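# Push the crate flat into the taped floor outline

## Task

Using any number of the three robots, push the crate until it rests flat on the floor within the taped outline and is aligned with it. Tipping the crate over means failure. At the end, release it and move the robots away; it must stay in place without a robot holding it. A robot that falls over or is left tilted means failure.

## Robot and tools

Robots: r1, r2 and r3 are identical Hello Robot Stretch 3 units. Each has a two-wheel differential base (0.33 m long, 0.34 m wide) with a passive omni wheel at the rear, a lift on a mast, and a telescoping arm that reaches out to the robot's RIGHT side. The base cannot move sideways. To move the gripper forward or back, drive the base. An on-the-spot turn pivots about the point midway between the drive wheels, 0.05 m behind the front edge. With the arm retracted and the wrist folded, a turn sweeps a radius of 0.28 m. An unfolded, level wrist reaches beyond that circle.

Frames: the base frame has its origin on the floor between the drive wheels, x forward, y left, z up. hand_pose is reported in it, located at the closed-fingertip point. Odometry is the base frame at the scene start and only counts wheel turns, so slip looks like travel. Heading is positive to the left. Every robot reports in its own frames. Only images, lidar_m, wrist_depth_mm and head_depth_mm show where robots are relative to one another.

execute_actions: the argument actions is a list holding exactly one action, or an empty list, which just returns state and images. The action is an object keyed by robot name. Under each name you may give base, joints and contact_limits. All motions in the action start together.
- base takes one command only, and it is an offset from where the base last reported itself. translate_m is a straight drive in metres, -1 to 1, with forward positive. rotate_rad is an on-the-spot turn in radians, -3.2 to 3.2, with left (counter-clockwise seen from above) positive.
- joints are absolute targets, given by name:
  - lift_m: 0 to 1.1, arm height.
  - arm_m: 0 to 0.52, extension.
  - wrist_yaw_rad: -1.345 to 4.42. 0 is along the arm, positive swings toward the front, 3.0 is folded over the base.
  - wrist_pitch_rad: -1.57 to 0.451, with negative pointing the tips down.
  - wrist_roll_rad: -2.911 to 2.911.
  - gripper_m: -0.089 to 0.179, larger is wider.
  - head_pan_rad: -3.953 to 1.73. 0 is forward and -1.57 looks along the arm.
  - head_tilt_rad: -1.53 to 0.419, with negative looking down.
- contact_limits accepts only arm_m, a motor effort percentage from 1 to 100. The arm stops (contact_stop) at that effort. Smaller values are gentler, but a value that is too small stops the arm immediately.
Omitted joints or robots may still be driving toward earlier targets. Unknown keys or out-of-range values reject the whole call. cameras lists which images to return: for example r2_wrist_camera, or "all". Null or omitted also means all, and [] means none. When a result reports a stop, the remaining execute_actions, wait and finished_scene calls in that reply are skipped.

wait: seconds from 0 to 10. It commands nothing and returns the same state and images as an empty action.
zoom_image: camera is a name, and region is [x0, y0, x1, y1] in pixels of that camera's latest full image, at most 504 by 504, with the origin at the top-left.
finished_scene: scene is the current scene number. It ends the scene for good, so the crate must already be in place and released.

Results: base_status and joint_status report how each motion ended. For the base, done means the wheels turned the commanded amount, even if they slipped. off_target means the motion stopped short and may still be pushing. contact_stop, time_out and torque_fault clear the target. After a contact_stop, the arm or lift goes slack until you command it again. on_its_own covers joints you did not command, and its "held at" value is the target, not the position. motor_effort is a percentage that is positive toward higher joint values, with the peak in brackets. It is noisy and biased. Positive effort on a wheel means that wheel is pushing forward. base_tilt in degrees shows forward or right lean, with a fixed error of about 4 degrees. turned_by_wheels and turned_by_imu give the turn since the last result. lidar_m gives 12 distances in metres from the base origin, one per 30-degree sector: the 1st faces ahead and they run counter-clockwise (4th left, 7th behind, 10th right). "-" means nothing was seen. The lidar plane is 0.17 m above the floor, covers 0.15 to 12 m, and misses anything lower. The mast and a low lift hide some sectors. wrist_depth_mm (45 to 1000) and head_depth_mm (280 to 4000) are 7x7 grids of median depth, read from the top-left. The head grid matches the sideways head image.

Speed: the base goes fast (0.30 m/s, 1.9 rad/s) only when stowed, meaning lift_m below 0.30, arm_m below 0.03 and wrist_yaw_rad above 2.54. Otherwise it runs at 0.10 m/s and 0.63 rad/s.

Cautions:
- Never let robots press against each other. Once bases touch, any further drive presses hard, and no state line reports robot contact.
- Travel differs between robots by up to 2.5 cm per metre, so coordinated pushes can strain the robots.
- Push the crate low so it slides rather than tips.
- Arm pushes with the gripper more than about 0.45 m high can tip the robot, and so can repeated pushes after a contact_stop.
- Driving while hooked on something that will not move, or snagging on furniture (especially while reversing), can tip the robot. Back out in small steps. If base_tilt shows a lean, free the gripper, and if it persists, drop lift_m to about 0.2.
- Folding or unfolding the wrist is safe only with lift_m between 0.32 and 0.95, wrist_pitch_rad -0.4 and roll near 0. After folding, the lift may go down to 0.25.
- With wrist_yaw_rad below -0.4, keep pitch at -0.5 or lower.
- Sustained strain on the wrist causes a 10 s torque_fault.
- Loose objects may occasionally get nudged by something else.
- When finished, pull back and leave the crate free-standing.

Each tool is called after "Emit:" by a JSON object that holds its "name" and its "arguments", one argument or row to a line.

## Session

Emit:
{"name": "execute_actions", "arguments": {
  "actions": [],
  "cameras": ["r1_nav_camera","r2_nav_camera","r3_nav_camera"]
}}

Scene clock: 0.00 s.
r1.base_odometry: x=+0.000 y=+0.000 heading=+0.000 (m, m, rad; r1's odometry frame)
r1.turned_by_wheels: +0.000 (rad since the last result)
r1.turned_by_imu: +0.000 (rad since the last result)
r1.base_tilt: forward=-1.9 right=-0.4 (deg)
r1.lidar_m: 2.65 2.81 2.42 2.42 2.46 2.12 2.13 2.11 1.65 1.65 3.05 2.65
r1.head_depth_mm: 1697 2506 2524 2522 2489 2447 2320 / 1712 2477 2593 2580 2536 2567 2316 / 1696 2477 2681 2674 2630 2651 2284 / 1708 2495 2765 2734 2707 2681 2302 / 1718 2549 2811 2835 2771 2747 2305 / 1716 2526 2921 2857 2884 2831 2303 / 1717 2529 2962 3032 2900 2895 2278
r1.base_status: not commanded
r1.joint_positions: lift_m=+0.430 arm_m=-0.003 wrist_yaw_rad=+2.885 wrist_pitch_rad=-0.508 wrist_roll_rad=+0.017 gripper_m=+0.037 head_pan_rad=-0.001 head_tilt_rad=-0.011
r1.joint_status: not commanded
r1.motor_effort: left_wheel=+1 right_wheel=+0 lift_m=+21 arm_m=+1 wrist_yaw_rad=+0 wrist_pitch_rad=+5 wrist_roll_rad=+0 gripper_m=+0 head_pan_rad=+0 head_tilt_rad=+1 (%)
r1.hand_pose: x=+0.0327 y=+0.0630 z=+0.4232 quat_wxyz=(+0.265, +0.707, +0.087, +0.650) (m; r1's base frame)
r1.wrist_depth_mm: - - - - - - - / - - - - - - - / - - - - - - - / 850 895 866 892 872 849 895 / 734 - 769 726 766 726 738 / 634 - - 654 651 641 643 / 566 559 - 576 550 565 563
r2.base_odometry: x=+0.000 y=+0.000 heading=+0.000 (m, m, rad; r2's odometry frame)
r2.turned_by_wheels: +0.000 (rad since the last result)
r2.turned_by_imu: +0.000 (rad since the last result)
r2.base_tilt: forward=-1.1 right=+1.9 (deg)
r2.lidar_m: 4.11 1.28 0.90 0.85 0.88 1.15 2.80 2.23 4.06 1.17 3.98 2.10
r2.head_depth_mm: 2100 3257 - - - 3499 2333 / 2122 3291 - - - 3468 2333 / 2144 3389 - - - 3353 2312 / 2187 3421 - - - 3397 2307 / 2194 3506 - - - 3344 2286 / 2210 3586 - - - 3279 2256 / 2244 3386 - - - 3194 2204
r2.base_status: not commanded
r2.joint_positions: lift_m=+0.415 arm_m=-0.001 wrist_yaw_rad=+3.090 wrist_pitch_rad=-0.532 wrist_roll_rad=-0.020 gripper_m=+0.037 head_pan_rad=-0.005 head_tilt_rad=+0.009
r2.joint_status: not commanded
r2.motor_effort: left_wheel=+0 right_wheel=+0 lift_m=+34 arm_m=+1 wrist_yaw_rad=+0 wrist_pitch_rad=+5 wrist_roll_rad=+0 gripper_m=+0 head_pan_rad=+0 head_tilt_rad=+2 (%)
r2.hand_pose: x=-0.0104 y=+0.0640 z=+0.4034 quat_wxyz=(+0.202, +0.680, +0.170, +0.684) (m; r2's base frame)
r2.wrist_depth_mm: 807 818 - 870 894 918 954 / 905 928 - 961 - - - / 985 - - - - 967 975 / 923 913 878 836 832 810 793 / 775 758 743 725 716 691 674 / 654 661 649 628 588 587 587 / 575 569 - - 531 525 519
r3.base_odometry: x=+0.000 y=+0.000 heading=+0.000 (m, m, rad; r3's odometry frame)
r3.turned_by_wheels: +0.000 (rad since the last result)
r3.turned_by_imu: +0.000 (rad since the last result)
r3.base_tilt: forward=-0.7 right=+1.3 (deg)
r3.lidar_m: 2.24 1.50 1.47 2.79 2.80 2.49 2.51 3.05 1.52 1.53 2.24 2.22
r3.head_depth_mm: 2049 2078 2115 2109 2105 2139 2117 / 2118 2132 2164 2177 2200 2217 2188 / 2181 2227 2255 2272 2295 2315 2223 / 2249 2321 2345 2378 2368 2375 2201 / 2282 2401 2426 2474 2473 2501 2198 / 2323 2512 2544 2578 2580 2590 2192 / 2336 2618 2661 2696 2710 2718 2158
r3.base_status: not commanded
r3.joint_positions: lift_m=+0.541 arm_m=+0.001 wrist_yaw_rad=+3.074 wrist_pitch_rad=-0.431 wrist_roll_rad=+0.020 gripper_m=+0.037 head_pan_rad=-0.012 head_tilt_rad=+0.005
r3.joint_status: not commanded
r3.motor_effort: left_wheel=+0 right_wheel=+1 lift_m=+29 arm_m=+0 wrist_yaw_rad=+0 wrist_pitch_rad=+5 wrist_roll_rad=+0 gripper_m=-1 head_pan_rad=+0 head_tilt_rad=+2 (%)
r3.hand_pose: x=-0.0062 y=+0.0765 z=+0.5506 quat_wxyz=(+0.176, +0.702, +0.126, +0.679) (m; r3's base frame)
r3.wrist_depth_mm: - - - - - - - / - - - - - - - / - - - - - - - / - - - - - - - / 959 951 935 949 992 974 960 / 826 809 819 821 825 814 820 / 722 715 694 710 703 718 708
pictures: r1_nav_camera (sideways: a quarter turn counterclockwise sets it upright), r2_nav_camera (sideways: a quarter turn counterclockwise sets it upright), r3_nav_camera (sideways: a quarter turn counterclockwise sets it upright)
Images, in order (width x height): r1_nav_camera 672x504, r2_nav_camera 672x504, r3_nav_camera 672x504.

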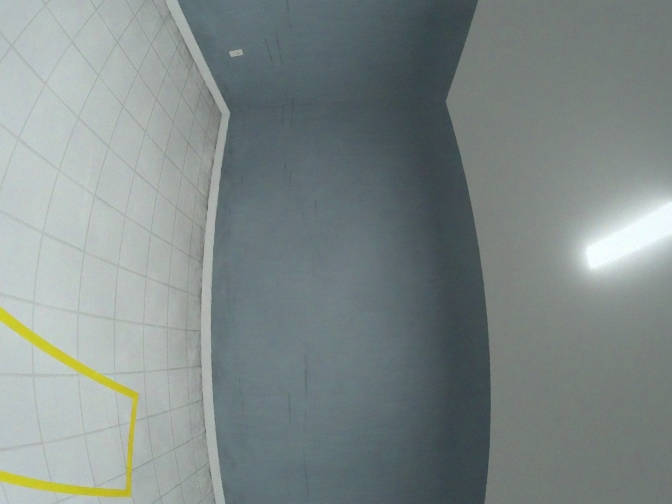

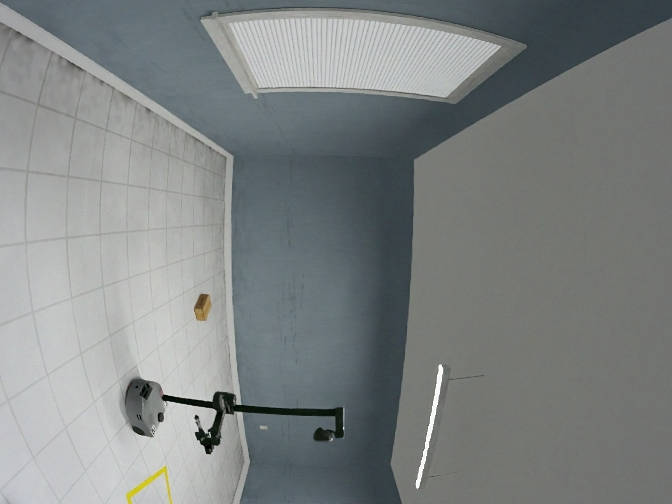

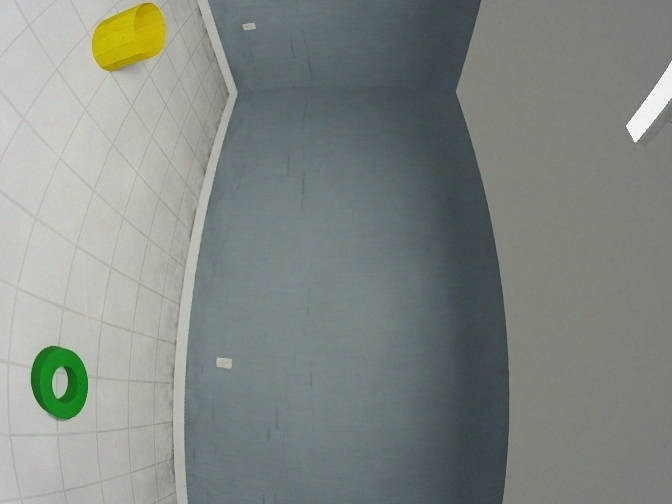

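Emit:
{"name": "execute_actions", "arguments": {
  "actions": [
    {"r1":{"joints":{"lift_m":0.28,"wrist_yaw_rad":3.0,"wrist_pitch_rad":-0.4,"head_pan_rad":-1.57,"head_tilt_rad":-1.0}},"r2":{"joints":{"lift_m":0.28,"wrist_yaw_rad":3.0,"wrist_pitch_rad":-0.4,"head_pan_rad":-1.57,"head_tilt_rad":-1.0}},"r3":{"joints":{"lift_m":0.28,"wrist_yaw_rad":3.0,"wrist_pitch_rad":-0.4,"head_pan_rad":-1.57,"head_tilt_rad":-1.0}}}
  ],
  "cameras": ["r1_nav_camera","r2_nav_camera","r3_nav_camera"]
}}

Scene clock: 7.80 s.
r1.base_odometry: x=+0.000 y=+0.000 heading=+0.000 (m, m, rad; r1's odometry frame)
r1.turned_by_wheels: +0.000 (rad since the last result)
r1.turned_by_imu: +0.002 (rad since the last result)
r1.base_tilt: forward=-1.9 right=-0.5 (deg)
r1.lidar_m: 2.65 2.81 2.43 2.43 2.46 2.13 2.13 2.11 1.65 1.65 3.07 2.64
r1.head_depth_mm: 3072 2262 1926 1617 1402 1237 1104 / 2917 1761 1896 1608 1403 1228 1117 / 3006 1780 1898 1607 1386 1229 - / 2995 1819 1881 1606 1376 1231 - / 2984 1859 1872 1589 1378 1221 1090 / 2933 2287 1892 1593 1375 1221 1084 / 2926 2260 1855 1588 1369 1208 1079
r1.base_status: not commanded
r1.joint_positions: lift_m=+0.280 arm_m=-0.003 wrist_yaw_rad=+2.998 wrist_pitch_rad=-0.420 wrist_roll_rad=+0.017 gripper_m=+0.037 head_pan_rad=-1.563 head_tilt_rad=-0.987
r1.joint_status: all done
r1.motor_effort: left_wheel=+0(1) right_wheel=+0(0) lift_m=+19(22) arm_m=+1(0) wrist_yaw_rad=+2(2) wrist_pitch_rad=+8(8) wrist_roll_rad=+0(0) gripper_m=+0(0) head_pan_rad=-2(30) head_tilt_rad=-5(39) (%)
r1.hand_pose: x=+0.0107 y=+0.0795 z=+0.2923 quat_wxyz=(+0.198, +0.706, +0.096, +0.673) (m; r1's base frame)
r1.wrist_depth_mm: - - - - - - - / - - - - - - - / 928 - 963 945 946 974 956 / 732 - 740 726 747 745 739 / 597 593 621 597 625 611 618 / 504 505 - 525 522 509 513 / 451 - - - 432 449 443
r2.base_odometry: x=+0.000 y=+0.000 heading=+0.000 (m, m, rad; r2's odometry frame)
r2.turned_by_wheels: +0.000 (rad since the last result)
r2.turned_by_imu: -0.001 (rad since the last result)
r2.base_tilt: forward=-1.2 right=+1.9 (deg)
r2.lidar_m: 4.10 1.28 0.90 0.85 0.88 1.15 2.80 2.23 4.05 1.17 3.94 2.11
r2.head_depth_mm: 2351 2018 1752 1542 1390 1262 1152 / 2330 1981 1734 1542 1383 1250 1157 / 1687 1442 1670 1520 1368 1261 - / 1594 1424 1635 1503 1357 1254 - / 1661 1441 1639 1500 1350 1244 1119 / 2217 1899 1672 1488 1333 1222 1111 / 2200 1870 1642 1466 1334 1211 1112
r2.base_status: not commanded
r2.joint_positions: lift_m=+0.281 arm_m=-0.001 wrist_yaw_rad=+3.002 wrist_pitch_rad=-0.421 wrist_roll_rad=-0.020 gripper_m=+0.037 head_pan_rad=-1.563 head_tilt_rad=-0.987
r2.joint_status: all done
r2.motor_effort: left_wheel=+0(0) right_wheel=+0(0) lift_m=+15(32) arm_m=+0(0) wrist_yaw_rad=-1(1) wrist_pitch_rad=+8(9) wrist_roll_rad=+0(0) gripper_m=+0(0) head_pan_rad=-4(40) head_tilt_rad=-5(39) (%)
r2.hand_pose: x=+0.0099 y=+0.0774 z=+0.2927 quat_wxyz=(+0.195, +0.693, +0.101, +0.687) (m; r2's base frame)
r2.wrist_depth_mm: 752 - 822 838 889 937 987 / 822 - 899 921 987 - - / 864 906 962 973 946 919 900 / 850 816 769 746 735 706 697 / 669 635 - 613 618 579 569 / 550 543 - - 482 497 485 / 477 - - - 433 424 422
r3.base_odometry: x=+0.000 y=+0.000 heading=+0.000 (m, m, rad; r3's odometry frame)
r3.turned_by_wheels: +0.000 (rad since the last result)
r3.turned_by_imu: +0.000 (rad since the last result)
r3.base_tilt: forward=-0.7 right=+1.3 (deg)
r3.lidar_m: 2.24 1.50 1.47 2.80 2.80 2.50 2.52 3.06 1.52 1.52 2.25 2.23
r3.head_depth_mm: 1572 1719 1640 1472 1328 1209 1131 / 2138 1851 1632 1465 1333 1238 - / 2156 1864 1649 1471 1333 1245 - / 2172 1859 1651 1482 1331 1244 1138 / 2164 1879 1649 1477 1341 1223 1118 / 2072 1878 1652 1488 1338 1225 1130 / 2022 1883 1656 1489 1345 1227 1129
r3.base_status: not commanded
r3.joint_positions: lift_m=+0.280 arm_m=+0.001 wrist_yaw_rad=+3.002 wrist_pitch_rad=-0.421 wrist_roll_rad=+0.020 gripper_m=+0.037 head_pan_rad=-1.563 head_tilt_rad=-0.987
r3.joint_status: all done
r3.motor_effort: left_wheel=+1(1) right_wheel=+1(1) lift_m=+24(27) arm_m=+0(0) wrist_yaw_rad=-2(2) wrist_pitch_rad=+7(7) wrist_roll_rad=+0(0) gripper_m=-1(1) head_pan_rad=-5(55) head_tilt_rad=-8(58) (%)
r3.hand_pose: x=+0.0099 y=+0.0760 z=+0.2922 quat_wxyz=(+0.197, +0.706, +0.098, +0.673) (m; r3's base frame)
r3.wrist_depth_mm: - - - - - - - / - - - - - - - / 911 943 960 934 927 906 917 / 700 715 710 718 720 723 724 / 581 581 - 580 603 596 593 / 494 517 - - 497 498 499 / - - - - 433 431 433
pictures: r1_nav_camera (sideways: a quarter turn counterclockwise sets it upright), r2_nav_camera (sideways: a quarter turn counterclockwise sets it upright), r3_nav_camera (sideways: a quarter turn counterclockwise sets it upright)
Images, in order (width x height): r1_nav_camera 672x504, r2_nav_camera 672x504, r3_nav_camera 672x504.

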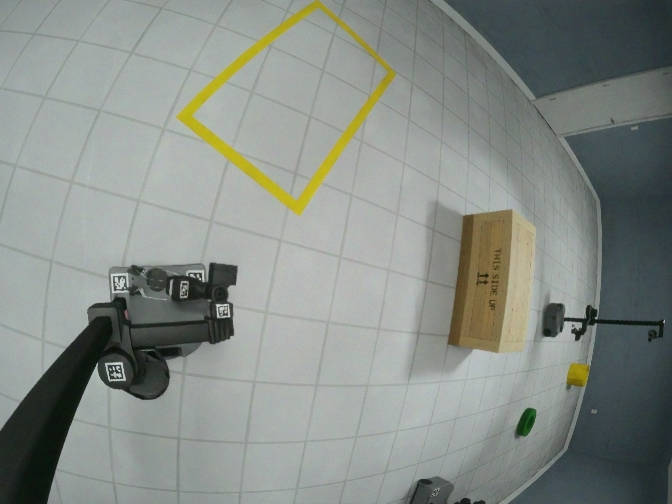

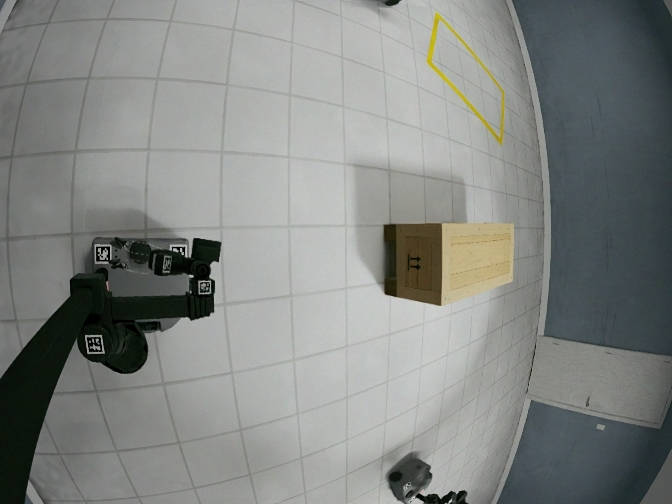

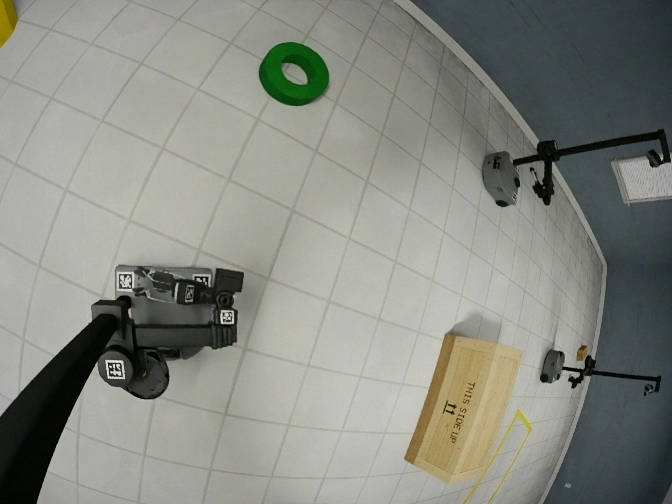

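Emit:
{"name": "execute_actions", "arguments": {
  "actions": [
    {"r1":{"base":{"rotate_rad":1.88},"joints":{"head_pan_rad":-3.14,"head_tilt_rad":-1.1}},"r2":{"base":{"rotate_rad":1.04},"joints":{"head_pan_rad":-3.14,"head_tilt_rad":-1.1}},"r3":{"base":{"rotate_rad":0.81},"joints":{"head_pan_rad":-3.14,"head_tilt_rad":-1.1}}}
  ],
  "cameras": []
}}

Emit:
{"name": "execute_actions", "arguments": {
  "actions": [
    {"r1":{"base":{"translate_m":-1.0}},"r2":{"base":{"translate_m":-1.0}},"r3":{"base":{"translate_m":-0.8}}}
  ],
  "cameras": []
}}

Emit:
{"name": "execute_actions", "arguments": {
  "actions": [
    {"r1":{"base":{"translate_m":-0.4}},"r2":{"base":{"translate_m":-0.4}}}
  ],
  "cameras": []
}}

Emit:
{"name": "execute_actions", "arguments": {
  "actions": [
    {"r1":{"base":{"rotate_rad":-0.78}},"r2":{"base":{"rotate_rad":1.9}}}
  ],
  "cameras": ["r1_nav_camera","r2_nav_camera","r3_nav_camera"]
}}

Scene clock: 32.30 s.
r1.base_odometry: x=+0.000 y=+0.000 heading=+1.880 (m, m, rad; r1's odometry frame)
r1.turned_by_wheels: +1.880 (rad since the last result)
r1.turned_by_imu: +1.885 (rad since the last result)
r1.base_tilt: forward=-2.0 right=-0.3 (deg)
r1.lidar_m: 2.55 2.18 2.13 2.24 3.17 1.65 1.73 2.72 2.65 2.79 2.49 2.42
r1.head_depth_mm: 1697 1768 1720 1508 1332 1246 1096 / 1720 1870 1718 1505 1327 1237 1082 / 2366 1957 1704 1505 1344 - 1067 / 2357 1973 1702 1491 1336 - - / 2331 1961 1690 1480 1331 - - / 2299 1946 1686 1485 1315 1206 - / 2317 1930 1668 1484 1317 1187 1092
r1.base_status: done
r1.joint_positions: lift_m=+0.280 arm_m=-0.003 wrist_yaw_rad=+2.999 wrist_pitch_rad=-0.420 wrist_roll_rad=+0.017 gripper_m=+0.037 head_pan_rad=-3.133 head_tilt_rad=-1.087
r1.joint_status: all done
r1.motor_effort: left_wheel=-1(6) right_wheel=+3(11) lift_m=+18(19) arm_m=+0(1) wrist_yaw_rad=+2(2) wrist_pitch_rad=+8(8) wrist_roll_rad=+0(0) gripper_m=+1(1) head_pan_rad=-2(29) head_tilt_rad=-6(15) (%)
r1.hand_pose: x=+0.0107 y=+0.0796 z=+0.2923 quat_wxyz=(+0.198, +0.706, +0.096, +0.673) (m; r1's base frame)
r1.wrist_depth_mm: - - - - - - - / - - - - - - - / 948 - 960 936 924 960 968 / 719 - 733 733 731 747 736 / 594 600 625 595 621 607 602 / 509 506 - 524 521 509 512 / 448 - - - 429 444 447
r2.base_odometry: x=+0.000 y=+0.000 heading=+1.040 (m, m, rad; r2's odometry frame)
r2.turned_by_wheels: +1.040 (rad since the last result)
r2.turned_by_imu: +1.051 (rad since the last result)
r2.base_tilt: forward=-1.3 right=+1.8 (deg)
r2.lidar_m: 0.90 0.86 0.87 1.14 2.70 2.24 4.07 1.17 3.94 1.96 4.10 1.30
r2.head_depth_mm: 1971 1787 1595 1451 1336 - 1148 / 1967 1746 1584 1449 1331 1254 1137 / 1950 1756 1568 1434 1339 - 1123 / 1937 1724 1564 1419 1339 - 1106 / 1913 1715 1543 1415 1319 - 1097 / 1878 1695 1545 1407 1298 - 1099 / 1889 1599 1530 1395 1280 1197 1093
r2.base_status: done
r2.joint_positions: lift_m=+0.281 arm_m=-0.001 wrist_yaw_rad=+3.002 wrist_pitch_rad=-0.421 wrist_roll_rad=-0.020 gripper_m=+0.037 head_pan_rad=-3.133 head_tilt_rad=-1.087
r2.joint_status: all done
r2.motor_effort: left_wheel=-2(13) right_wheel=+2(9) lift_m=+15(15) arm_m=+0(0) wrist_yaw_rad=-2(2) wrist_pitch_rad=+8(8) wrist_roll_rad=+0(0) gripper_m=-1(0) head_pan_rad=-3(40) head_tilt_rad=-6(16) (%)
r2.hand_pose: x=+0.0100 y=+0.0774 z=+0.2927 quat_wxyz=(+0.195, +0.693, +0.101, +0.687) (m; r2's base frame)
r2.wrist_depth_mm: - - - - - 810 666 / - - - - - 868 709 / - - - - 957 868 736 / 831 811 779 751 737 714 700 / 674 647 - 605 613 588 575 / 541 542 - - 485 491 483 / 472 - - - 436 430 419
r3.base_odometry: x=+0.000 y=+0.000 heading=+0.810 (m, m, rad; r3's odometry frame)
r3.turned_by_wheels: +0.810 (rad since the last result)
r3.turned_by_imu: +0.795 (rad since the last result)
r3.base_tilt: forward=-0.7 right=+1.2 (deg)
r3.lidar_m: 1.47 2.78 2.97 2.55 2.50 2.70 1.54 1.52 2.15 2.26 2.23 2.39
r3.head_depth_mm: 1822 1654 1519 1380 1289 1225 1114 / 1841 1658 1527 1396 1310 - 1104 / 1847 1663 1521 1395 1324 - 1098 / 1772 1668 1537 1395 1306 - 1104 / 1688 1683 1526 1399 1295 - 1110 / 1623 1677 1527 1406 1298 1222 1105 / 1563 1681 1534 1400 1295 1212 1128
r3.base_status: done
r3.joint_positions: lift_m=+0.280 arm_m=+0.001 wrist_yaw_rad=+3.002 wrist_pitch_rad=-0.421 wrist_roll_rad=+0.020 gripper_m=+0.037 head_pan_rad=-3.133 head_tilt_rad=-1.087
r3.joint_status: all done
r3.motor_effort: left_wheel=-1(8) right_wheel=+4(13) lift_m=+24(23) arm_m=+0(0) wrist_yaw_rad=-1(1) wrist_pitch_rad=+7(7) wrist_roll_rad=-1(0) gripper_m=-1(1) head_pan_rad=-5(55) head_tilt_rad=-9(25) (%)
r3.hand_pose: x=+0.0100 y=+0.0760 z=+0.2922 quat_wxyz=(+0.197, +0.706, +0.098, +0.673) (m; r3's base frame)
r3.wrist_depth_mm: - - - - - - - / - - - - - - - / 920 944 927 922 893 919 927 / 701 713 712 705 737 735 715 / 593 583 - 580 628 591 591 / 494 512 - - 495 499 500 / - - - - 433 430 427
pictures: none
No camera images: the call's "cameras" was empty. Leave "cameras" out to get every camera's image.

Scene clock: 37.33 s.
r1.base_odometry: x=+0.304 y=-0.953 heading=+1.880 (m, m, rad; r1's odometry frame)
r1.turned_by_wheels: +0.000 (rad since the last result)
r1.turned_by_imu: +0.000 (rad since the last result)
r1.base_tilt: forward=-1.9 right=-0.4 (deg)
r1.lidar_m: 3.46 2.74 2.67 2.80 0.82 0.79 2.88 2.16 2.11 2.21 3.13 3.27
r1.head_depth_mm: 2423 2019 1204 1222 1340 1242 1096 / 2394 2005 1258 1363 1336 1231 1081 / 2408 1994 1716 1499 1339 - 1068 / 2366 1981 1714 1489 1332 - - / 2321 1959 1692 1485 1326 - - / 2346 1970 1676 1487 1319 1208 - / 2301 1951 1682 1474 1314 1182 1090
r1.base_status: done
r1.joint_positions: lift_m=+0.280 arm_m=-0.003 wrist_yaw_rad=+2.999 wrist_pitch_rad=-0.420 wrist_roll_rad=+0.017 gripper_m=+0.037 head_pan_rad=-3.133 head_tilt_rad=-1.087
r1.joint_status: not commanded
r1.motor_effort: left_wheel=+0(7) right_wheel=+3(7) lift_m=+19(19) arm_m=+0(0) wrist_yaw_rad=+1(2) wrist_pitch_rad=+8(8) wrist_roll_rad=+0(0) gripper_m=+0(1) head_pan_rad=-2(2) head_tilt_rad=-5(6) (%)
r1.hand_pose: x=+0.0106 y=+0.0796 z=+0.2924 quat_wxyz=(+0.197, +0.706, +0.096, +0.673) (m; r1's base frame)
r1.wrist_depth_mm: 665 - - - - - - / 713 - - - - - - / 731 - 954 946 965 960 954 / 716 - 732 727 734 741 737 / 599 605 628 600 628 595 596 / 513 511 - 525 523 508 509 / 449 - - - 432 444 442
r2.base_odometry: x=-0.506 y=-0.862 heading=+1.040 (m, m, rad; r2's odometry frame)
r2.turned_by_wheels: +0.000 (rad since the last result)
r2.turned_by_imu: -0.001 (rad since the last result)
r2.base_tilt: forward=-1.0 right=+1.8 (deg)
r2.lidar_m: 1.78 1.68 1.72 2.25 4.02 4.11 0.99 3.04 0.44 0.47 4.66 2.57
r2.head_depth_mm: 1992 1774 1599 1452 1339 - 1151 / 1967 1768 1590 1443 1330 1253 1141 / 1942 1753 1584 1427 1338 - 1127 / 1930 1675 1520 1417 1339 - 1107 / 1215 1347 1420 1408 1317 - 1098 / 1133 1662 1471 1393 1296 - 1101 / 1875 1672 1516 1396 1284 1197 1091
r2.base_status: done
r2.joint_positions: lift_m=+0.281 arm_m=-0.001 wrist_yaw_rad=+3.001 wrist_pitch_rad=-0.421 wrist_roll_rad=-0.020 gripper_m=+0.037 head_pan_rad=-3.133 head_tilt_rad=-1.087
r2.joint_status: not commanded
r2.motor_effort: left_wheel=-3(15) right_wheel=+2(4) lift_m=+15(15) arm_m=+0(0) wrist_yaw_rad=-1(1) wrist_pitch_rad=+8(8) wrist_roll_rad=+0(0) gripper_m=+0(0) head_pan_rad=-3(3) head_tilt_rad=-6(5) (%)
r2.hand_pose: x=+0.0101 y=+0.0775 z=+0.2927 quat_wxyz=(+0.195, +0.693, +0.101, +0.687) (m; r2's base frame)
r2.wrist_depth_mm: - - - - - - - / - - - - - - - / - - - 994 973 911 893 / 861 808 790 762 741 713 694 / 664 644 - 621 614 581 569 / 554 545 - - 484 493 479 / 470 - - - 435 425 418
r3.base_odometry: x=-0.552 y=-0.579 heading=+0.810 (m, m, rad; r3's odometry frame)
r3.turned_by_wheels: +0.000 (rad since the last result)
r3.turned_by_imu: -0.004 (rad since the last result)
r3.base_tilt: forward=-0.7 right=+1.3 (deg)
r3.lidar_m: 2.27 3.48 2.84 2.21 2.19 2.34 0.82 0.80 0.85 0.95 2.56 2.74
r3.head_depth_mm: 1829 1648 1508 1386 1284 1215 1122 / 1869 1667 1516 1391 1304 - 1111 / 1846 1666 1526 1393 1320 - 1099 / 1852 1650 1466 1402 1305 - 1105 / 1860 1184 1346 1407 1299 - 1112 / 1794 1182 1260 1399 1301 1215 1106 / 1725 1183 1197 1386 1303 1210 1131
r3.base_status: done
r3.joint_positions: lift_m=+0.280 arm_m=+0.001 wrist_yaw_rad=+3.001 wrist_pitch_rad=-0.421 wrist_roll_rad=+0.020 gripper_m=+0.037 head_pan_rad=-3.133 head_tilt_rad=-1.087
r3.joint_status: not commanded
r3.motor_effort: left_wheel=-1(8) right_wheel=+4(8) lift_m=+23(24) arm_m=+0(0) wrist_yaw_rad=-1(2) wrist_pitch_rad=+7(7) wrist_roll_rad=+0(0) gripper_m=+0(1) head_pan_rad=-5(4) head_tilt_rad=-8(9) (%)
r3.hand_pose: x=+0.0101 y=+0.0761 z=+0.2923 quat_wxyz=(+0.197, +0.706, +0.097, +0.673) (m; r3's base frame)
r3.wrist_depth_mm: - - - - - - - / - - - - - - - / 933 920 912 939 915 917 902 / 708 705 720 720 726 719 712 / 590 579 - 585 616 589 590 / 497 509 - - 490 498 499 / - - - - 433 429 435
pictures: none
No camera images: the call's "cameras" was empty. Leave "cameras" out to get every camera's image.

Scene clock: 40.40 s.
r1.base_odometry: x=+0.426 y=-1.334 heading=+1.880 (m, m, rad; r1's odometry frame)
r1.turned_by_wheels: +0.000 (rad since the last result)
r1.turned_by_imu: +0.000 (rad since the last result)
r1.base_tilt: forward=-2.0 right=-0.4 (deg)
r1.lidar_m: 3.82 2.96 2.89 0.62 0.46 0.45 2.59 1.94 1.89 1.99 2.81 3.61
r1.head_depth_mm: 2382 2021 1734 1077 970 1120 1095 / 2392 2006 1707 1500 1143 1222 1077 / 2369 1985 1698 1497 1348 - 1067 / 2379 1973 1697 1491 1334 - - / 2337 1954 1693 1499 1321 - - / 2305 1937 1668 1481 1314 1205 - / 2172 1942 1670 1476 1318 1181 1091
r1.base_status: done
r1.joint_positions: lift_m=+0.280 arm_m=-0.003 wrist_yaw_rad=+2.999 wrist_pitch_rad=-0.420 wrist_roll_rad=+0.017 gripper_m=+0.037 head_pan_rad=-3.133 head_tilt_rad=-1.087
r1.joint_status: not commanded
r1.motor_effort: left_wheel=+0(7) right_wheel=+3(7) lift_m=+19(19) arm_m=+0(0) wrist_yaw_rad=+1(1) wrist_pitch_rad=+8(8) wrist_roll_rad=+0(0) gripper_m=+1(0) head_pan_rad=-2(1) head_tilt_rad=-4(6) (%)
r1.hand_pose: x=+0.0106 y=+0.0796 z=+0.2924 quat_wxyz=(+0.197, +0.706, +0.096, +0.674) (m; r1's base frame)
r1.wrist_depth_mm: 389 - 729 - - - - / 412 - 754 - - - - / 434 - 814 952 956 946 946 / 450 - 737 741 739 728 758 / 462 546 633 605 627 610 597 / 472 510 - 533 521 510 517 / 454 - - - 427 446 443
r2.base_odometry: x=-0.709 y=-1.207 heading=+1.040 (m, m, rad; r2's odometry frame)
r2.turned_by_wheels: +0.000 (rad since the last result)
r2.turned_by_imu: -0.001 (rad since the last result)
r2.base_tilt: forward=-1.1 right=+1.9 (deg)
r2.lidar_m: 2.13 2.01 2.06 2.70 3.82 3.88 0.59 2.73 0.75 0.52 0.48 3.07
r2.head_depth_mm: 2003 1775 1593 1452 1333 - 1148 / 1960 1769 1582 1450 1326 1255 1139 / 1936 1746 1573 1433 1341 - 1124 / 1923 1711 1568 1403 1341 - 1105 / 1916 1685 1317 1205 1301 - 1103 / 1785 968 954 1210 1282 - 1093 / 1880 1661 1463 1375 1291 1199 1082
r2.base_status: done
r2.joint_positions: lift_m=+0.281 arm_m=-0.001 wrist_yaw_rad=+3.001 wrist_pitch_rad=-0.421 wrist_roll_rad=-0.020 gripper_m=+0.037 head_pan_rad=-3.133 head_tilt_rad=-1.087
r2.joint_status: not commanded
r2.motor_effort: left_wheel=-2(14) right_wheel=+1(3) lift_m=+15(15) arm_m=+0(0) wrist_yaw_rad=-1(1) wrist_pitch_rad=+8(8) wrist_roll_rad=+0(0) gripper_m=+0(1) head_pan_rad=-4(3) head_tilt_rad=-5(6) (%)
r2.hand_pose: x=+0.0101 y=+0.0775 z=+0.2928 quat_wxyz=(+0.195, +0.693, +0.101, +0.687) (m; r2's base frame)
r2.wrist_depth_mm: - - - - - - - / - - - - - - - / - - - 999 955 918 896 / 819 813 780 752 750 718 716 / 669 638 - 626 615 581 578 / 548 549 - - 486 489 480 / 470 - - - 437 426 418
r3.base_odometry: x=-0.552 y=-0.579 heading=+0.810 (m, m, rad; r3's odometry frame)
r3.turned_by_wheels: +0.000 (rad since the last result)
r3.turned_by_imu: +0.000 (rad since the last result)
r3.base_tilt: forward=-0.7 right=+1.2 (deg)
r3.lidar_m: 2.28 3.50 2.84 2.20 2.18 2.34 0.82 0.80 0.85 0.56 2.55 2.74
r3.head_depth_mm: 1839 1660 1512 1389 1280 1220 1114 / 1842 1672 1523 1397 1309 - 1107 / 1834 1674 1519 1394 1316 - 1098 / 1826 1655 1468 1403 1304 - 1102 / 1641 1185 1344 1406 1298 - 1112 / 1594 1179 1262 1413 1291 1224 1106 / 1868 1183 1184 1393 1304 1107 1107
r3.base_status: not commanded
r3.joint_positions: lift_m=+0.280 arm_m=+0.001 wrist_yaw_rad=+3.001 wrist_pitch_rad=-0.421 wrist_roll_rad=+0.020 gripper_m=+0.037 head_pan_rad=-3.133 head_tilt_rad=-1.087
r3.joint_status: not commanded
r3.motor_effort: left_wheel=-1(1) right_wheel=+4(4) lift_m=+24(24) arm_m=+0(0) wrist_yaw_rad=-1(1) wrist_pitch_rad=+7(7) wrist_roll_rad=+0(0) gripper_m=+0(1) head_pan_rad=-5(5) head_tilt_rad=-8(8) (%)
r3.hand_pose: x=+0.0101 y=+0.0761 z=+0.2923 quat_wxyz=(+0.197, +0.706, +0.097, +0.673) (m; r3's base frame)
r3.wrist_depth_mm: - - - - - - - / - - - - - - - / 921 912 909 938 928 939 923 / 719 703 727 728 722 731 722 / 580 584 - 584 611 588 601 / 499 507 - - 499 499 498 / - - - - 433 425 439
pictures: none
No camera images: the call's "cameras" was empty. Leave "cameras" out to get every camera's image.

Scene clock: 43.00 s.
r1.base_odometry: x=+0.426 y=-1.334 heading=+1.100 (m, m, rad; r1's odometry frame)
r1.turned_by_wheels: -0.780 (rad since the last result)
r1.turned_by_imu: -0.782 (rad since the last result)
r1.base_tilt: forward=-2.0 right=-0.5 (deg)
r1.lidar_m: 3.62 3.63 3.24 2.89 0.86 0.51 0.45 3.52 2.13 1.89 1.90 2.26
r1.head_depth_mm: 1377 1684 1212 1102 1340 1248 1094 / 2399 1707 1202 1087 1309 1230 1078 / 2371 1969 1200 1069 1304 - 1064 / 2181 1772 1189 1048 1271 - - / 1446 1770 1696 1074 1289 - - / 2311 1949 1692 1475 1324 1206 - / 2299 1946 1677 1469 1310 1191 1089
r1.base_status: done
r1.joint_positions: lift_m=+0.280 arm_m=-0.003 wrist_yaw_rad=+2.999 wrist_pitch_rad=-0.420 wrist_roll_rad=+0.017 gripper_m=+0.037 head_pan_rad=-3.134 head_tilt_rad=-1.087
r1.joint_status: not commanded
r1.motor_effort: left_wheel=+1(8) right_wheel=-2(7) lift_m=+19(19) arm_m=+0(0) wrist_yaw_rad=+0(0) wrist_pitch_rad=+8(8) wrist_roll_rad=+0(0) gripper_m=+1(1) head_pan_rad=-2(2) head_tilt_rad=-5(4) (%)
r1.hand_pose: x=+0.0106 y=+0.0796 z=+0.2924 quat_wxyz=(+0.197, +0.706, +0.096, +0.674) (m; r1's base frame)
r1.wrist_depth_mm: - - - - - - - / - - - - - - - / 931 - 953 952 945 963 957 / 724 - 728 751 750 735 751 / 605 605 616 607 626 615 598 / 507 511 - 524 524 511 514 / 456 - - - 433 446 447
r2.base_odometry: x=-0.709 y=-1.207 heading=+2.940 (m, m, rad; r2's odometry frame)
r2.turned_by_wheels: +1.900 (rad since the last result)
r2.turned_by_imu: +1.919 (rad since the last result)
r2.base_tilt: forward=-1.1 right=+1.9 (deg)
r2.lidar_m: 2.42 3.79 0.59 0.59 2.73 0.57 0.48 4.12 2.34 2.02 2.02 2.32
r2.head_depth_mm: 1662 1245 1129 1404 1341 - 1126 / 1667 1231 1116 1333 1332 1266 1137 / 1955 1738 1099 1245 1337 - 1122 / 1923 1740 1100 1158 1342 - 1104 / 1902 1710 1086 1091 1306 - 1094 / 1900 1702 1476 1388 1295 - 1109 / 1875 1675 1526 1399 1284 1196 1082
r2.base_status: done
r2.joint_positions: lift_m=+0.281 arm_m=-0.001 wrist_yaw_rad=+3.001 wrist_pitch_rad=-0.421 wrist_roll_rad=-0.020 gripper_m=+0.037 head_pan_rad=-3.134 head_tilt_rad=-1.087
r2.joint_status: not commanded
r2.motor_effort: left_wheel=-3(14) right_wheel=+1(9) lift_m=+15(15) arm_m=+0(0) wrist_yaw_rad=-1(1) wrist_pitch_rad=+8(8) wrist_roll_rad=+0(0) gripper_m=+0(1) head_pan_rad=-4(3) head_tilt_rad=-6(5) (%)
r2.hand_pose: x=+0.0101 y=+0.0774 z=+0.2928 quat_wxyz=(+0.195, +0.693, +0.101, +0.687) (m; r2's base frame)
r2.wrist_depth_mm: - - - - - - - / - - - - - - - / - - 718 616 901 917 888 / 835 807 713 609 678 709 697 / 666 651 - 615 610 586 561 / 546 540 - - 479 493 483 / 470 - - - 427 423 419
r3.base_odometry: x=-0.552 y=-0.579 heading=+0.810 (m, m, rad; r3's odometry frame)
r3.turned_by_wheels: +0.000 (rad since the last result)
r3.turned_by_imu: +0.000 (rad since the last result)
r3.base_tilt: forward=-0.7 right=+1.2 (deg)
r3.lidar_m: 2.27 3.49 2.84 2.20 2.18 2.35 0.82 0.80 0.50 0.50 2.55 2.74
r3.head_depth_mm: 1839 1658 1508 1383 1284 1216 1113 / 1840 1665 1509 1390 1310 - 1110 / 1850 1659 1524 1395 1325 - 1098 / 1866 1647 1461 1399 1311 - 1100 / 1662 1182 1337 1396 1296 - 1108 / 1626 1185 1261 1410 1301 1213 1107 / 1848 1181 1187 1386 1306 1207 1130
r3.base_status: not commanded
r3.joint_positions: lift_m=+0.280 arm_m=+0.001 wrist_yaw_rad=+3.001 wrist_pitch_rad=-0.421 wrist_roll_rad=+0.020 gripper_m=+0.037 head_pan_rad=-3.133 head_tilt_rad=-1.087
r3.joint_status: not commanded
r3.motor_effort: left_wheel=-1(1) right_wheel=+3(4) lift_m=+24(24) arm_m=+0(0) wrist_yaw_rad=-1(1) wrist_pitch_rad=+7(7) wrist_roll_rad=+0(0) gripper_m=-1(0) head_pan_rad=-4(5) head_tilt_rad=-9(8) (%)
r3.hand_pose: x=+0.0101 y=+0.0761 z=+0.2923 quat_wxyz=(+0.197, +0.706, +0.097, +0.673) (m; r3's base frame)
r3.wrist_depth_mm: - - - - - - - / - - - - - - - / 898 909 949 898 924 928 953 / 705 704 737 707 713 728 718 / 577 583 - 594 613 581 594 / 500 511 - - 500 496 497 / - - - - 432 429 435
pictures: r1_nav_camera (sideways: a quarter turn counterclockwise sets it upright), r2_nav_camera (sideways: a quarter turn counterclockwise sets it upright), r3_nav_camera (sideways: a quarter turn counterclockwise sets it upright)
Images, in order (width x height): r1_nav_camera 672x504, r2_nav_camera 672x504, r3_nav_camera 672x504.

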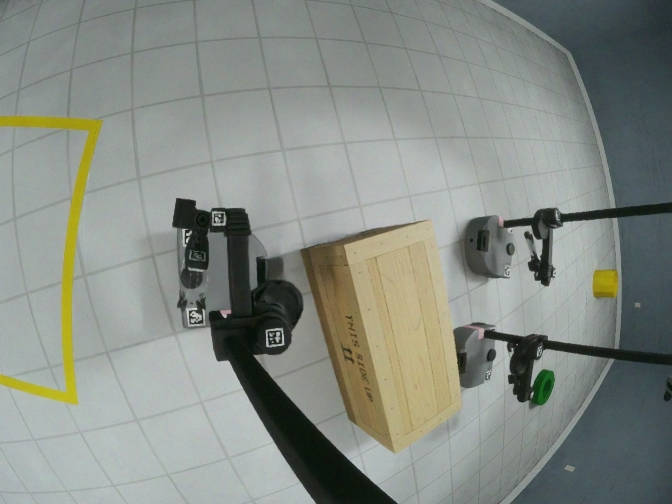

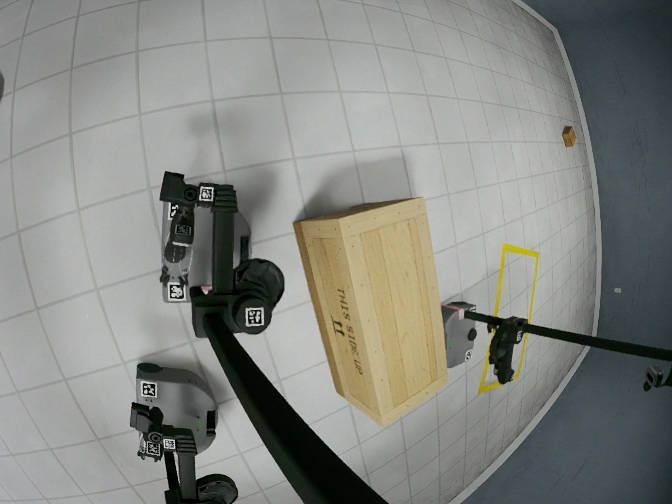

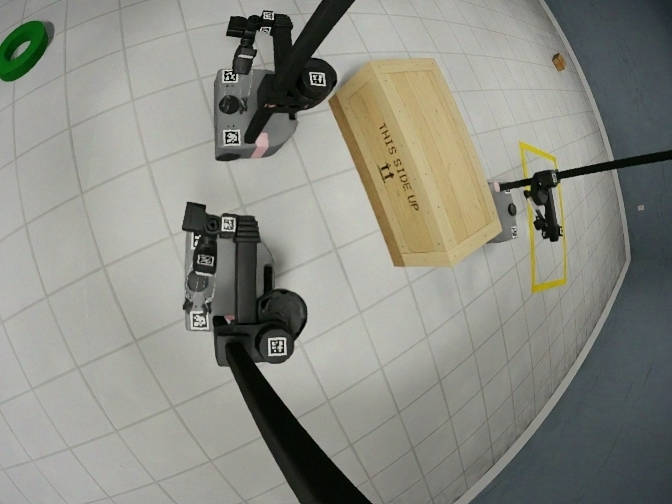

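Emit:
{"name": "execute_actions", "arguments": {
  "actions": [
    {"r1":{"base":{"translate_m":-0.16}},"r2":{"base":{"translate_m":-0.19}}}
  ],
  "cameras": []
}}

Emit:
{"name": "execute_actions", "arguments": {
  "actions": [
    {"r1":{"base":{"translate_m":-0.14}},"r2":{"base":{"translate_m":-0.24}}}
  ],
  "cameras": ["r1_nav_camera","r2_nav_camera","r3_nav_camera"]
}}

Scene clock: 47.90 s.
r1.base_odometry: x=+0.353 y=-1.476 heading=+1.100 (m, m, rad; r1's odometry frame)
r1.turned_by_wheels: +0.000 (rad since the last result)
r1.turned_by_imu: +0.001 (rad since the last result)
r1.base_tilt: forward=-2.0 right=-0.5 (deg)
r1.lidar_m: 3.79 3.79 3.23 2.85 0.56 0.33 0.29 0.29 2.17 1.92 1.93 2.29
r1.head_depth_mm: 2331 1145 1463 1061 1126 1244 1101 / 2416 1974 1500 1059 1009 1228 1086 / 2398 1974 1687 1054 965 - 1066 / 2361 1664 1652 1047 946 - - / 1335 1688 1660 1052 975 - - / 2322 1951 1674 1480 1320 1210 - / 2320 1957 1676 1477 1304 1184 1088
r1.base_status: done
r1.joint_positions: lift_m=+0.280 arm_m=-0.003 wrist_yaw_rad=+2.999 wrist_pitch_rad=-0.420 wrist_roll_rad=+0.017 gripper_m=+0.037 head_pan_rad=-3.134 head_tilt_rad=-1.088
r1.joint_status: not commanded
r1.motor_effort: left_wheel=+2(8) right_wheel=-2(10) lift_m=+18(19) arm_m=+0(0) wrist_yaw_rad=+1(1) wrist_pitch_rad=+8(8) wrist_roll_rad=+0(0) gripper_m=+1(0) head_pan_rad=-2(2) head_tilt_rad=-6(6) (%)
r1.hand_pose: x=+0.0105 y=+0.0796 z=+0.2924 quat_wxyz=(+0.197, +0.706, +0.096, +0.674) (m; r1's base frame)
r1.wrist_depth_mm: - - - - - - - / - - - - - - - / 900 - 933 958 956 959 956 / 677 - 761 755 747 748 733 / 577 604 626 605 626 601 613 / 508 510 - 517 525 504 516 / 454 - - - 433 446 444
r2.base_odometry: x=-0.523 y=-1.245 heading=+2.940 (m, m, rad; r2's odometry frame)
r2.turned_by_wheels: +0.000 (rad since the last result)
r2.turned_by_imu: -0.001 (rad since the last result)
r2.base_tilt: forward=-1.1 right=+1.8 (deg)
r2.lidar_m: 2.60 3.97 0.66 2.67 0.63 0.36 0.30 0.30 2.41 2.07 2.07 2.38
r2.head_depth_mm: 1101 1475 1123 1041 1311 - 1150 / 1990 1594 1117 1019 1305 1259 1143 / 1947 1738 1098 1004 1147 - 1129 / 1932 1718 1098 1000 999 - 1104 / 1907 1714 1086 988 1012 - 1101 / 1897 1687 1523 1026 1276 - 1098 / 1876 1683 1529 1381 1288 1202 1084
r2.base_status: done
r2.joint_positions: lift_m=+0.281 arm_m=-0.001 wrist_yaw_rad=+3.001 wrist_pitch_rad=-0.421 wrist_roll_rad=-0.020 gripper_m=+0.037 head_pan_rad=-3.134 head_tilt_rad=-1.087
r2.joint_status: not commanded
r2.motor_effort: left_wheel=-2(15) right_wheel=+1(3) lift_m=+15(15) arm_m=+0(0) wrist_yaw_rad=-1(2) wrist_pitch_rad=+8(7) wrist_roll_rad=+0(0) gripper_m=+0(0) head_pan_rad=-3(3) head_tilt_rad=-6(5) (%)
r2.hand_pose: x=+0.0101 y=+0.0774 z=+0.2928 quat_wxyz=(+0.195, +0.693, +0.101, +0.687) (m; r2's base frame)
r2.wrist_depth_mm: - - - - - - - / - - - - 811 - - / 691 - - 921 611 835 919 / 625 811 785 732 643 661 695 / 571 651 - 622 616 582 574 / 512 540 - - 486 495 482 / 455 - - - 439 422 418
r3.base_odometry: x=-0.552 y=-0.579 heading=+0.810 (m, m, rad; r3's odometry frame)
r3.turned_by_wheels: +0.000 (rad since the last result)
r3.turned_by_imu: +0.000 (rad since the last result)
r3.base_tilt: forward=-0.7 right=+1.2 (deg)
r3.lidar_m: 2.27 3.49 2.84 2.21 2.18 2.35 0.82 0.80 0.60 2.59 2.56 2.74
r3.head_depth_mm: 1833 1659 1512 1391 1278 1224 1119 / 1844 1664 1517 1395 1312 - 1105 / 1846 1663 1533 1398 1320 - 1101 / 1847 1648 1470 1406 1310 - 1102 / 1629 1186 1349 1398 1292 - 1110 / 1482 1183 1262 1404 1304 1219 1107 / 1821 1189 1189 1390 1303 1205 1125
r3.base_status: not commanded
r3.joint_positions: lift_m=+0.280 arm_m=+0.001 wrist_yaw_rad=+3.001 wrist_pitch_rad=-0.421 wrist_roll_rad=+0.020 gripper_m=+0.037 head_pan_rad=-3.133 head_tilt_rad=-1.087
r3.joint_status: not commanded
r3.motor_effort: left_wheel=-1(1) right_wheel=+4(4) lift_m=+24(24) arm_m=+0(0) wrist_yaw_rad=-2(1) wrist_pitch_rad=+7(7) wrist_roll_rad=+0(0) gripper_m=-1(1) head_pan_rad=-4(4) head_tilt_rad=-8(8) (%)
r3.hand_pose: x=+0.0101 y=+0.0761 z=+0.2923 quat_wxyz=(+0.197, +0.706, +0.097, +0.673) (m; r3's base frame)
r3.wrist_depth_mm: - - - - - - - / - - - - - - - / 896 938 918 908 921 941 950 / 706 716 707 733 717 703 713 / 590 577 - 598 603 582 584 / 495 508 - - 495 493 500 / - - - - 434 431 426
pictures: none
No camera images: the call's "cameras" was empty. Leave "cameras" out to get every camera's image.

Scene clock: 50.23 s.
r1.base_odometry: x=+0.290 y=-1.601 heading=+1.101 (m, m, rad; r1's odometry frame)
r1.turned_by_wheels: +0.001 (rad since the last result)
r1.turned_by_imu: +0.076 (rad since the last result)
r1.base_tilt: forward=-1.9 right=-0.4 (deg)
r1.lidar_m: 3.90 3.94 3.08 0.73 0.35 0.28 0.28 0.30 2.12 1.94 1.96 2.45
r1.head_depth_mm: 2406 2011 1717 1056 942 984 1094 / 2399 1978 1717 1051 938 1126 1080 / 2365 1647 1676 1049 944 - 1065 / 2368 1627 1601 1043 948 - - / 2165 1884 1660 1456 957 - 1051 / 2307 1964 1690 1476 1316 1216 - / 2328 1940 1674 1475 1315 1184 1088
r1.base_status: translate_m off_target (by the wheels' count: -0.1398 of -0.1400)
r1.joint_positions: lift_m=+0.280 arm_m=-0.003 wrist_yaw_rad=+3.000 wrist_pitch_rad=-0.419 wrist_roll_rad=+0.017 gripper_m=+0.037 head_pan_rad=-3.135 head_tilt_rad=-1.089
r1.joint_status: not commanded
r1.on_its_own: right_wheel is at rest, and its effort (-52) is outside its rest range (-18 to +18)
r1.motor_effort: left_wheel=-8(37) right_wheel=-52(87) lift_m=+20(19) arm_m=+0(0) wrist_yaw_rad=+0(2) wrist_pitch_rad=+7(8) wrist_roll_rad=+0(0) gripper_m=-1(0) head_pan_rad=-2(2) head_tilt_rad=-3(6) (%)
r1.hand_pose: x=+0.0104 y=+0.0798 z=+0.2926 quat_wxyz=(+0.197, +0.706, +0.096, +0.674) (m; r1's base frame)
r1.wrist_depth_mm: 351 - - - - - - / 360 - - - - - - / 365 - 968 963 951 956 957 / 374 - 744 728 736 735 749 / 365 480 622 609 630 603 606 / 365 472 - 521 532 512 520 / 340 - - - 432 441 445
r2.base_odometry: x=-0.288 y=-1.294 heading=+2.939 (m, m, rad; r2's odometry frame)
r2.turned_by_wheels: -0.001 (rad since the last result)
r2.turned_by_imu: +0.243 (rad since the last result)
r2.base_tilt: forward=-1.1 right=+1.8 (deg)
r2.lidar_m: 2.70 0.72 0.83 0.57 0.32 0.27 0.27 0.31 2.19 2.09 2.15 2.87
r2.head_depth_mm: 1979 1773 1590 1020 936 - 1147 / 1961 1747 1575 1010 944 1190 1139 / 1958 1728 1560 1005 942 - 1124 / 1915 1721 1552 1000 942 - 1106 / 1898 1702 1537 996 963 - 1100 / 1887 1693 1526 1394 1282 - 1101 / 1863 1665 1519 1388 1280 1203 1093
r2.base_status: translate_m off_target (by the wheels' count: -0.2395 of -0.2400)
r2.joint_positions: lift_m=+0.281 arm_m=-0.001 wrist_yaw_rad=+3.000 wrist_pitch_rad=-0.419 wrist_roll_rad=-0.020 gripper_m=+0.037 head_pan_rad=-3.135 head_tilt_rad=-1.091
r2.joint_status: not commanded
r2.on_its_own: left_wheel is at rest, and its effort (-100) is outside its rest range (-18 to +18); right_wheel is at rest, and its effort (-40) is outside its rest range (-18 to +18)
r2.motor_effort: left_wheel=-100(100) right_wheel=-40(47) lift_m=+19(19) arm_m=+0(0) wrist_yaw_rad=+0(2) wrist_pitch_rad=+7(7) wrist_roll_rad=+0(0) gripper_m=+0(0) head_pan_rad=-2(3) head_tilt_rad=-4(5) (%)
r2.hand_pose: x=+0.0103 y=+0.0776 z=+0.2930 quat_wxyz=(+0.195, +0.693, +0.100, +0.687) (m; r2's base frame)
r2.wrist_depth_mm: 369 - - - - - - / 298 - - - - 769 - / 302 364 922 996 973 593 538 / 301 385 761 762 729 601 548 / 301 405 - 614 622 585 577 / 302 406 - 533 480 492 486 / 301 - - - 442 431 421
r3.base_odometry: x=-0.552 y=-0.579 heading=+0.810 (m, m, rad; r3's odometry frame)
r3.turned_by_wheels: +0.000 (rad since the last result)
r3.turned_by_imu: +0.000 (rad since the last result)
r3.base_tilt: forward=-0.7 right=+1.2 (deg)
r3.lidar_m: 2.27 3.48 2.85 2.20 2.18 2.34 0.72 0.72 0.71 2.59 2.56 2.74
r3.head_depth_mm: 1825 1658 1511 1383 1286 1222 1115 / 1839 1661 1517 1394 1306 - 1110 / 1841 1677 1519 1396 1319 - 1101 / 1855 1646 1503 1397 1308 - 1106 / 1574 1178 1177 1394 1296 - 1105 / 1366 1185 1151 1391 1301 1218 1108 / 1812 1186 1129 1400 1303 1213 1124
r3.base_status: not commanded
r3.joint_positions: lift_m=+0.280 arm_m=+0.001 wrist_yaw_rad=+3.001 wrist_pitch_rad=-0.421 wrist_roll_rad=+0.020 gripper_m=+0.037 head_pan_rad=-3.133 head_tilt_rad=-1.087
r3.joint_status: not commanded
r3.motor_effort: left_wheel=-1(1) right_wheel=+4(4) lift_m=+24(24) arm_m=+0(0) wrist_yaw_rad=-1(1) wrist_pitch_rad=+7(7) wrist_roll_rad=+0(0) gripper_m=+0(1) head_pan_rad=-4(5) head_tilt_rad=-8(9) (%)
r3.hand_pose: x=+0.0101 y=+0.0761 z=+0.2923 quat_wxyz=(+0.197, +0.706, +0.097, +0.673) (m; r3's base frame)
r3.wrist_depth_mm: - - - - - - - / - - - - - - - / 899 905 930 910 932 917 949 / 713 722 721 718 721 718 725 / 580 593 - 579 615 591 602 / 489 507 - - 501 503 495 / - - - - 430 427 436
pictures: r1_nav_camera (sideways: a quarter turn counterclockwise sets it upright), r2_nav_camera (sideways: a quarter turn counterclockwise sets it upright), r3_nav_camera (sideways: a quarter turn counterclockwise sets it upright)
Images, in order (width x height): r1_nav_camera 672x504, r2_nav_camera 672x504, r3_nav_camera 672x504.

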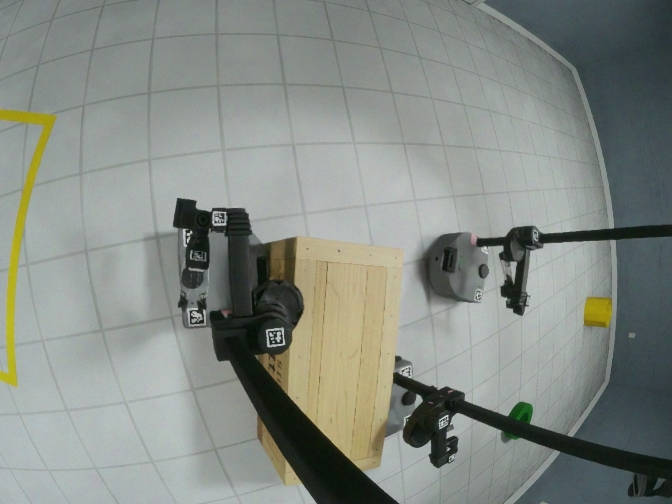

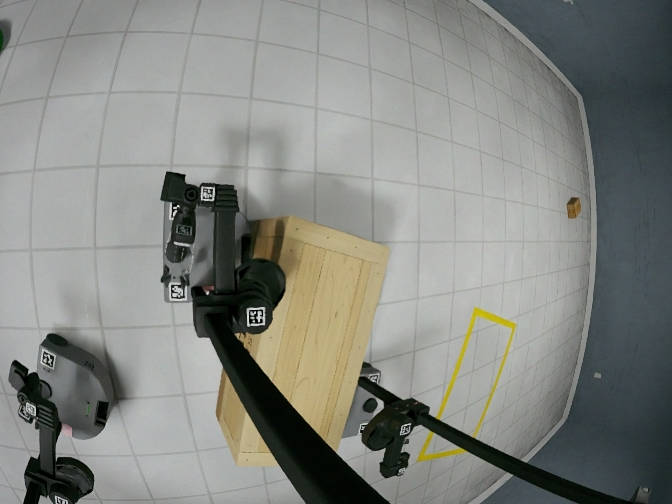

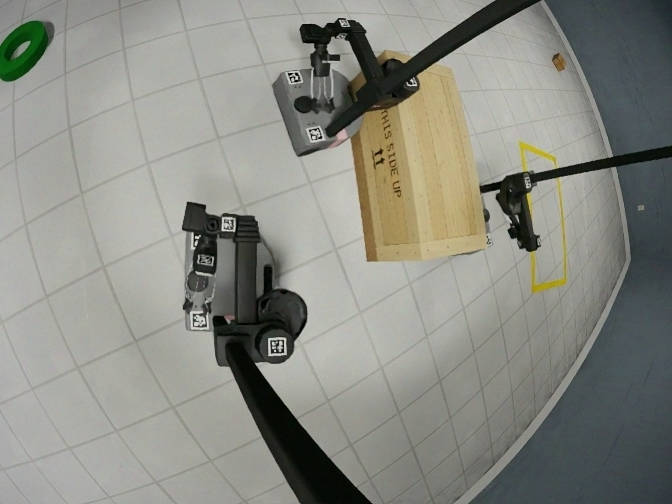

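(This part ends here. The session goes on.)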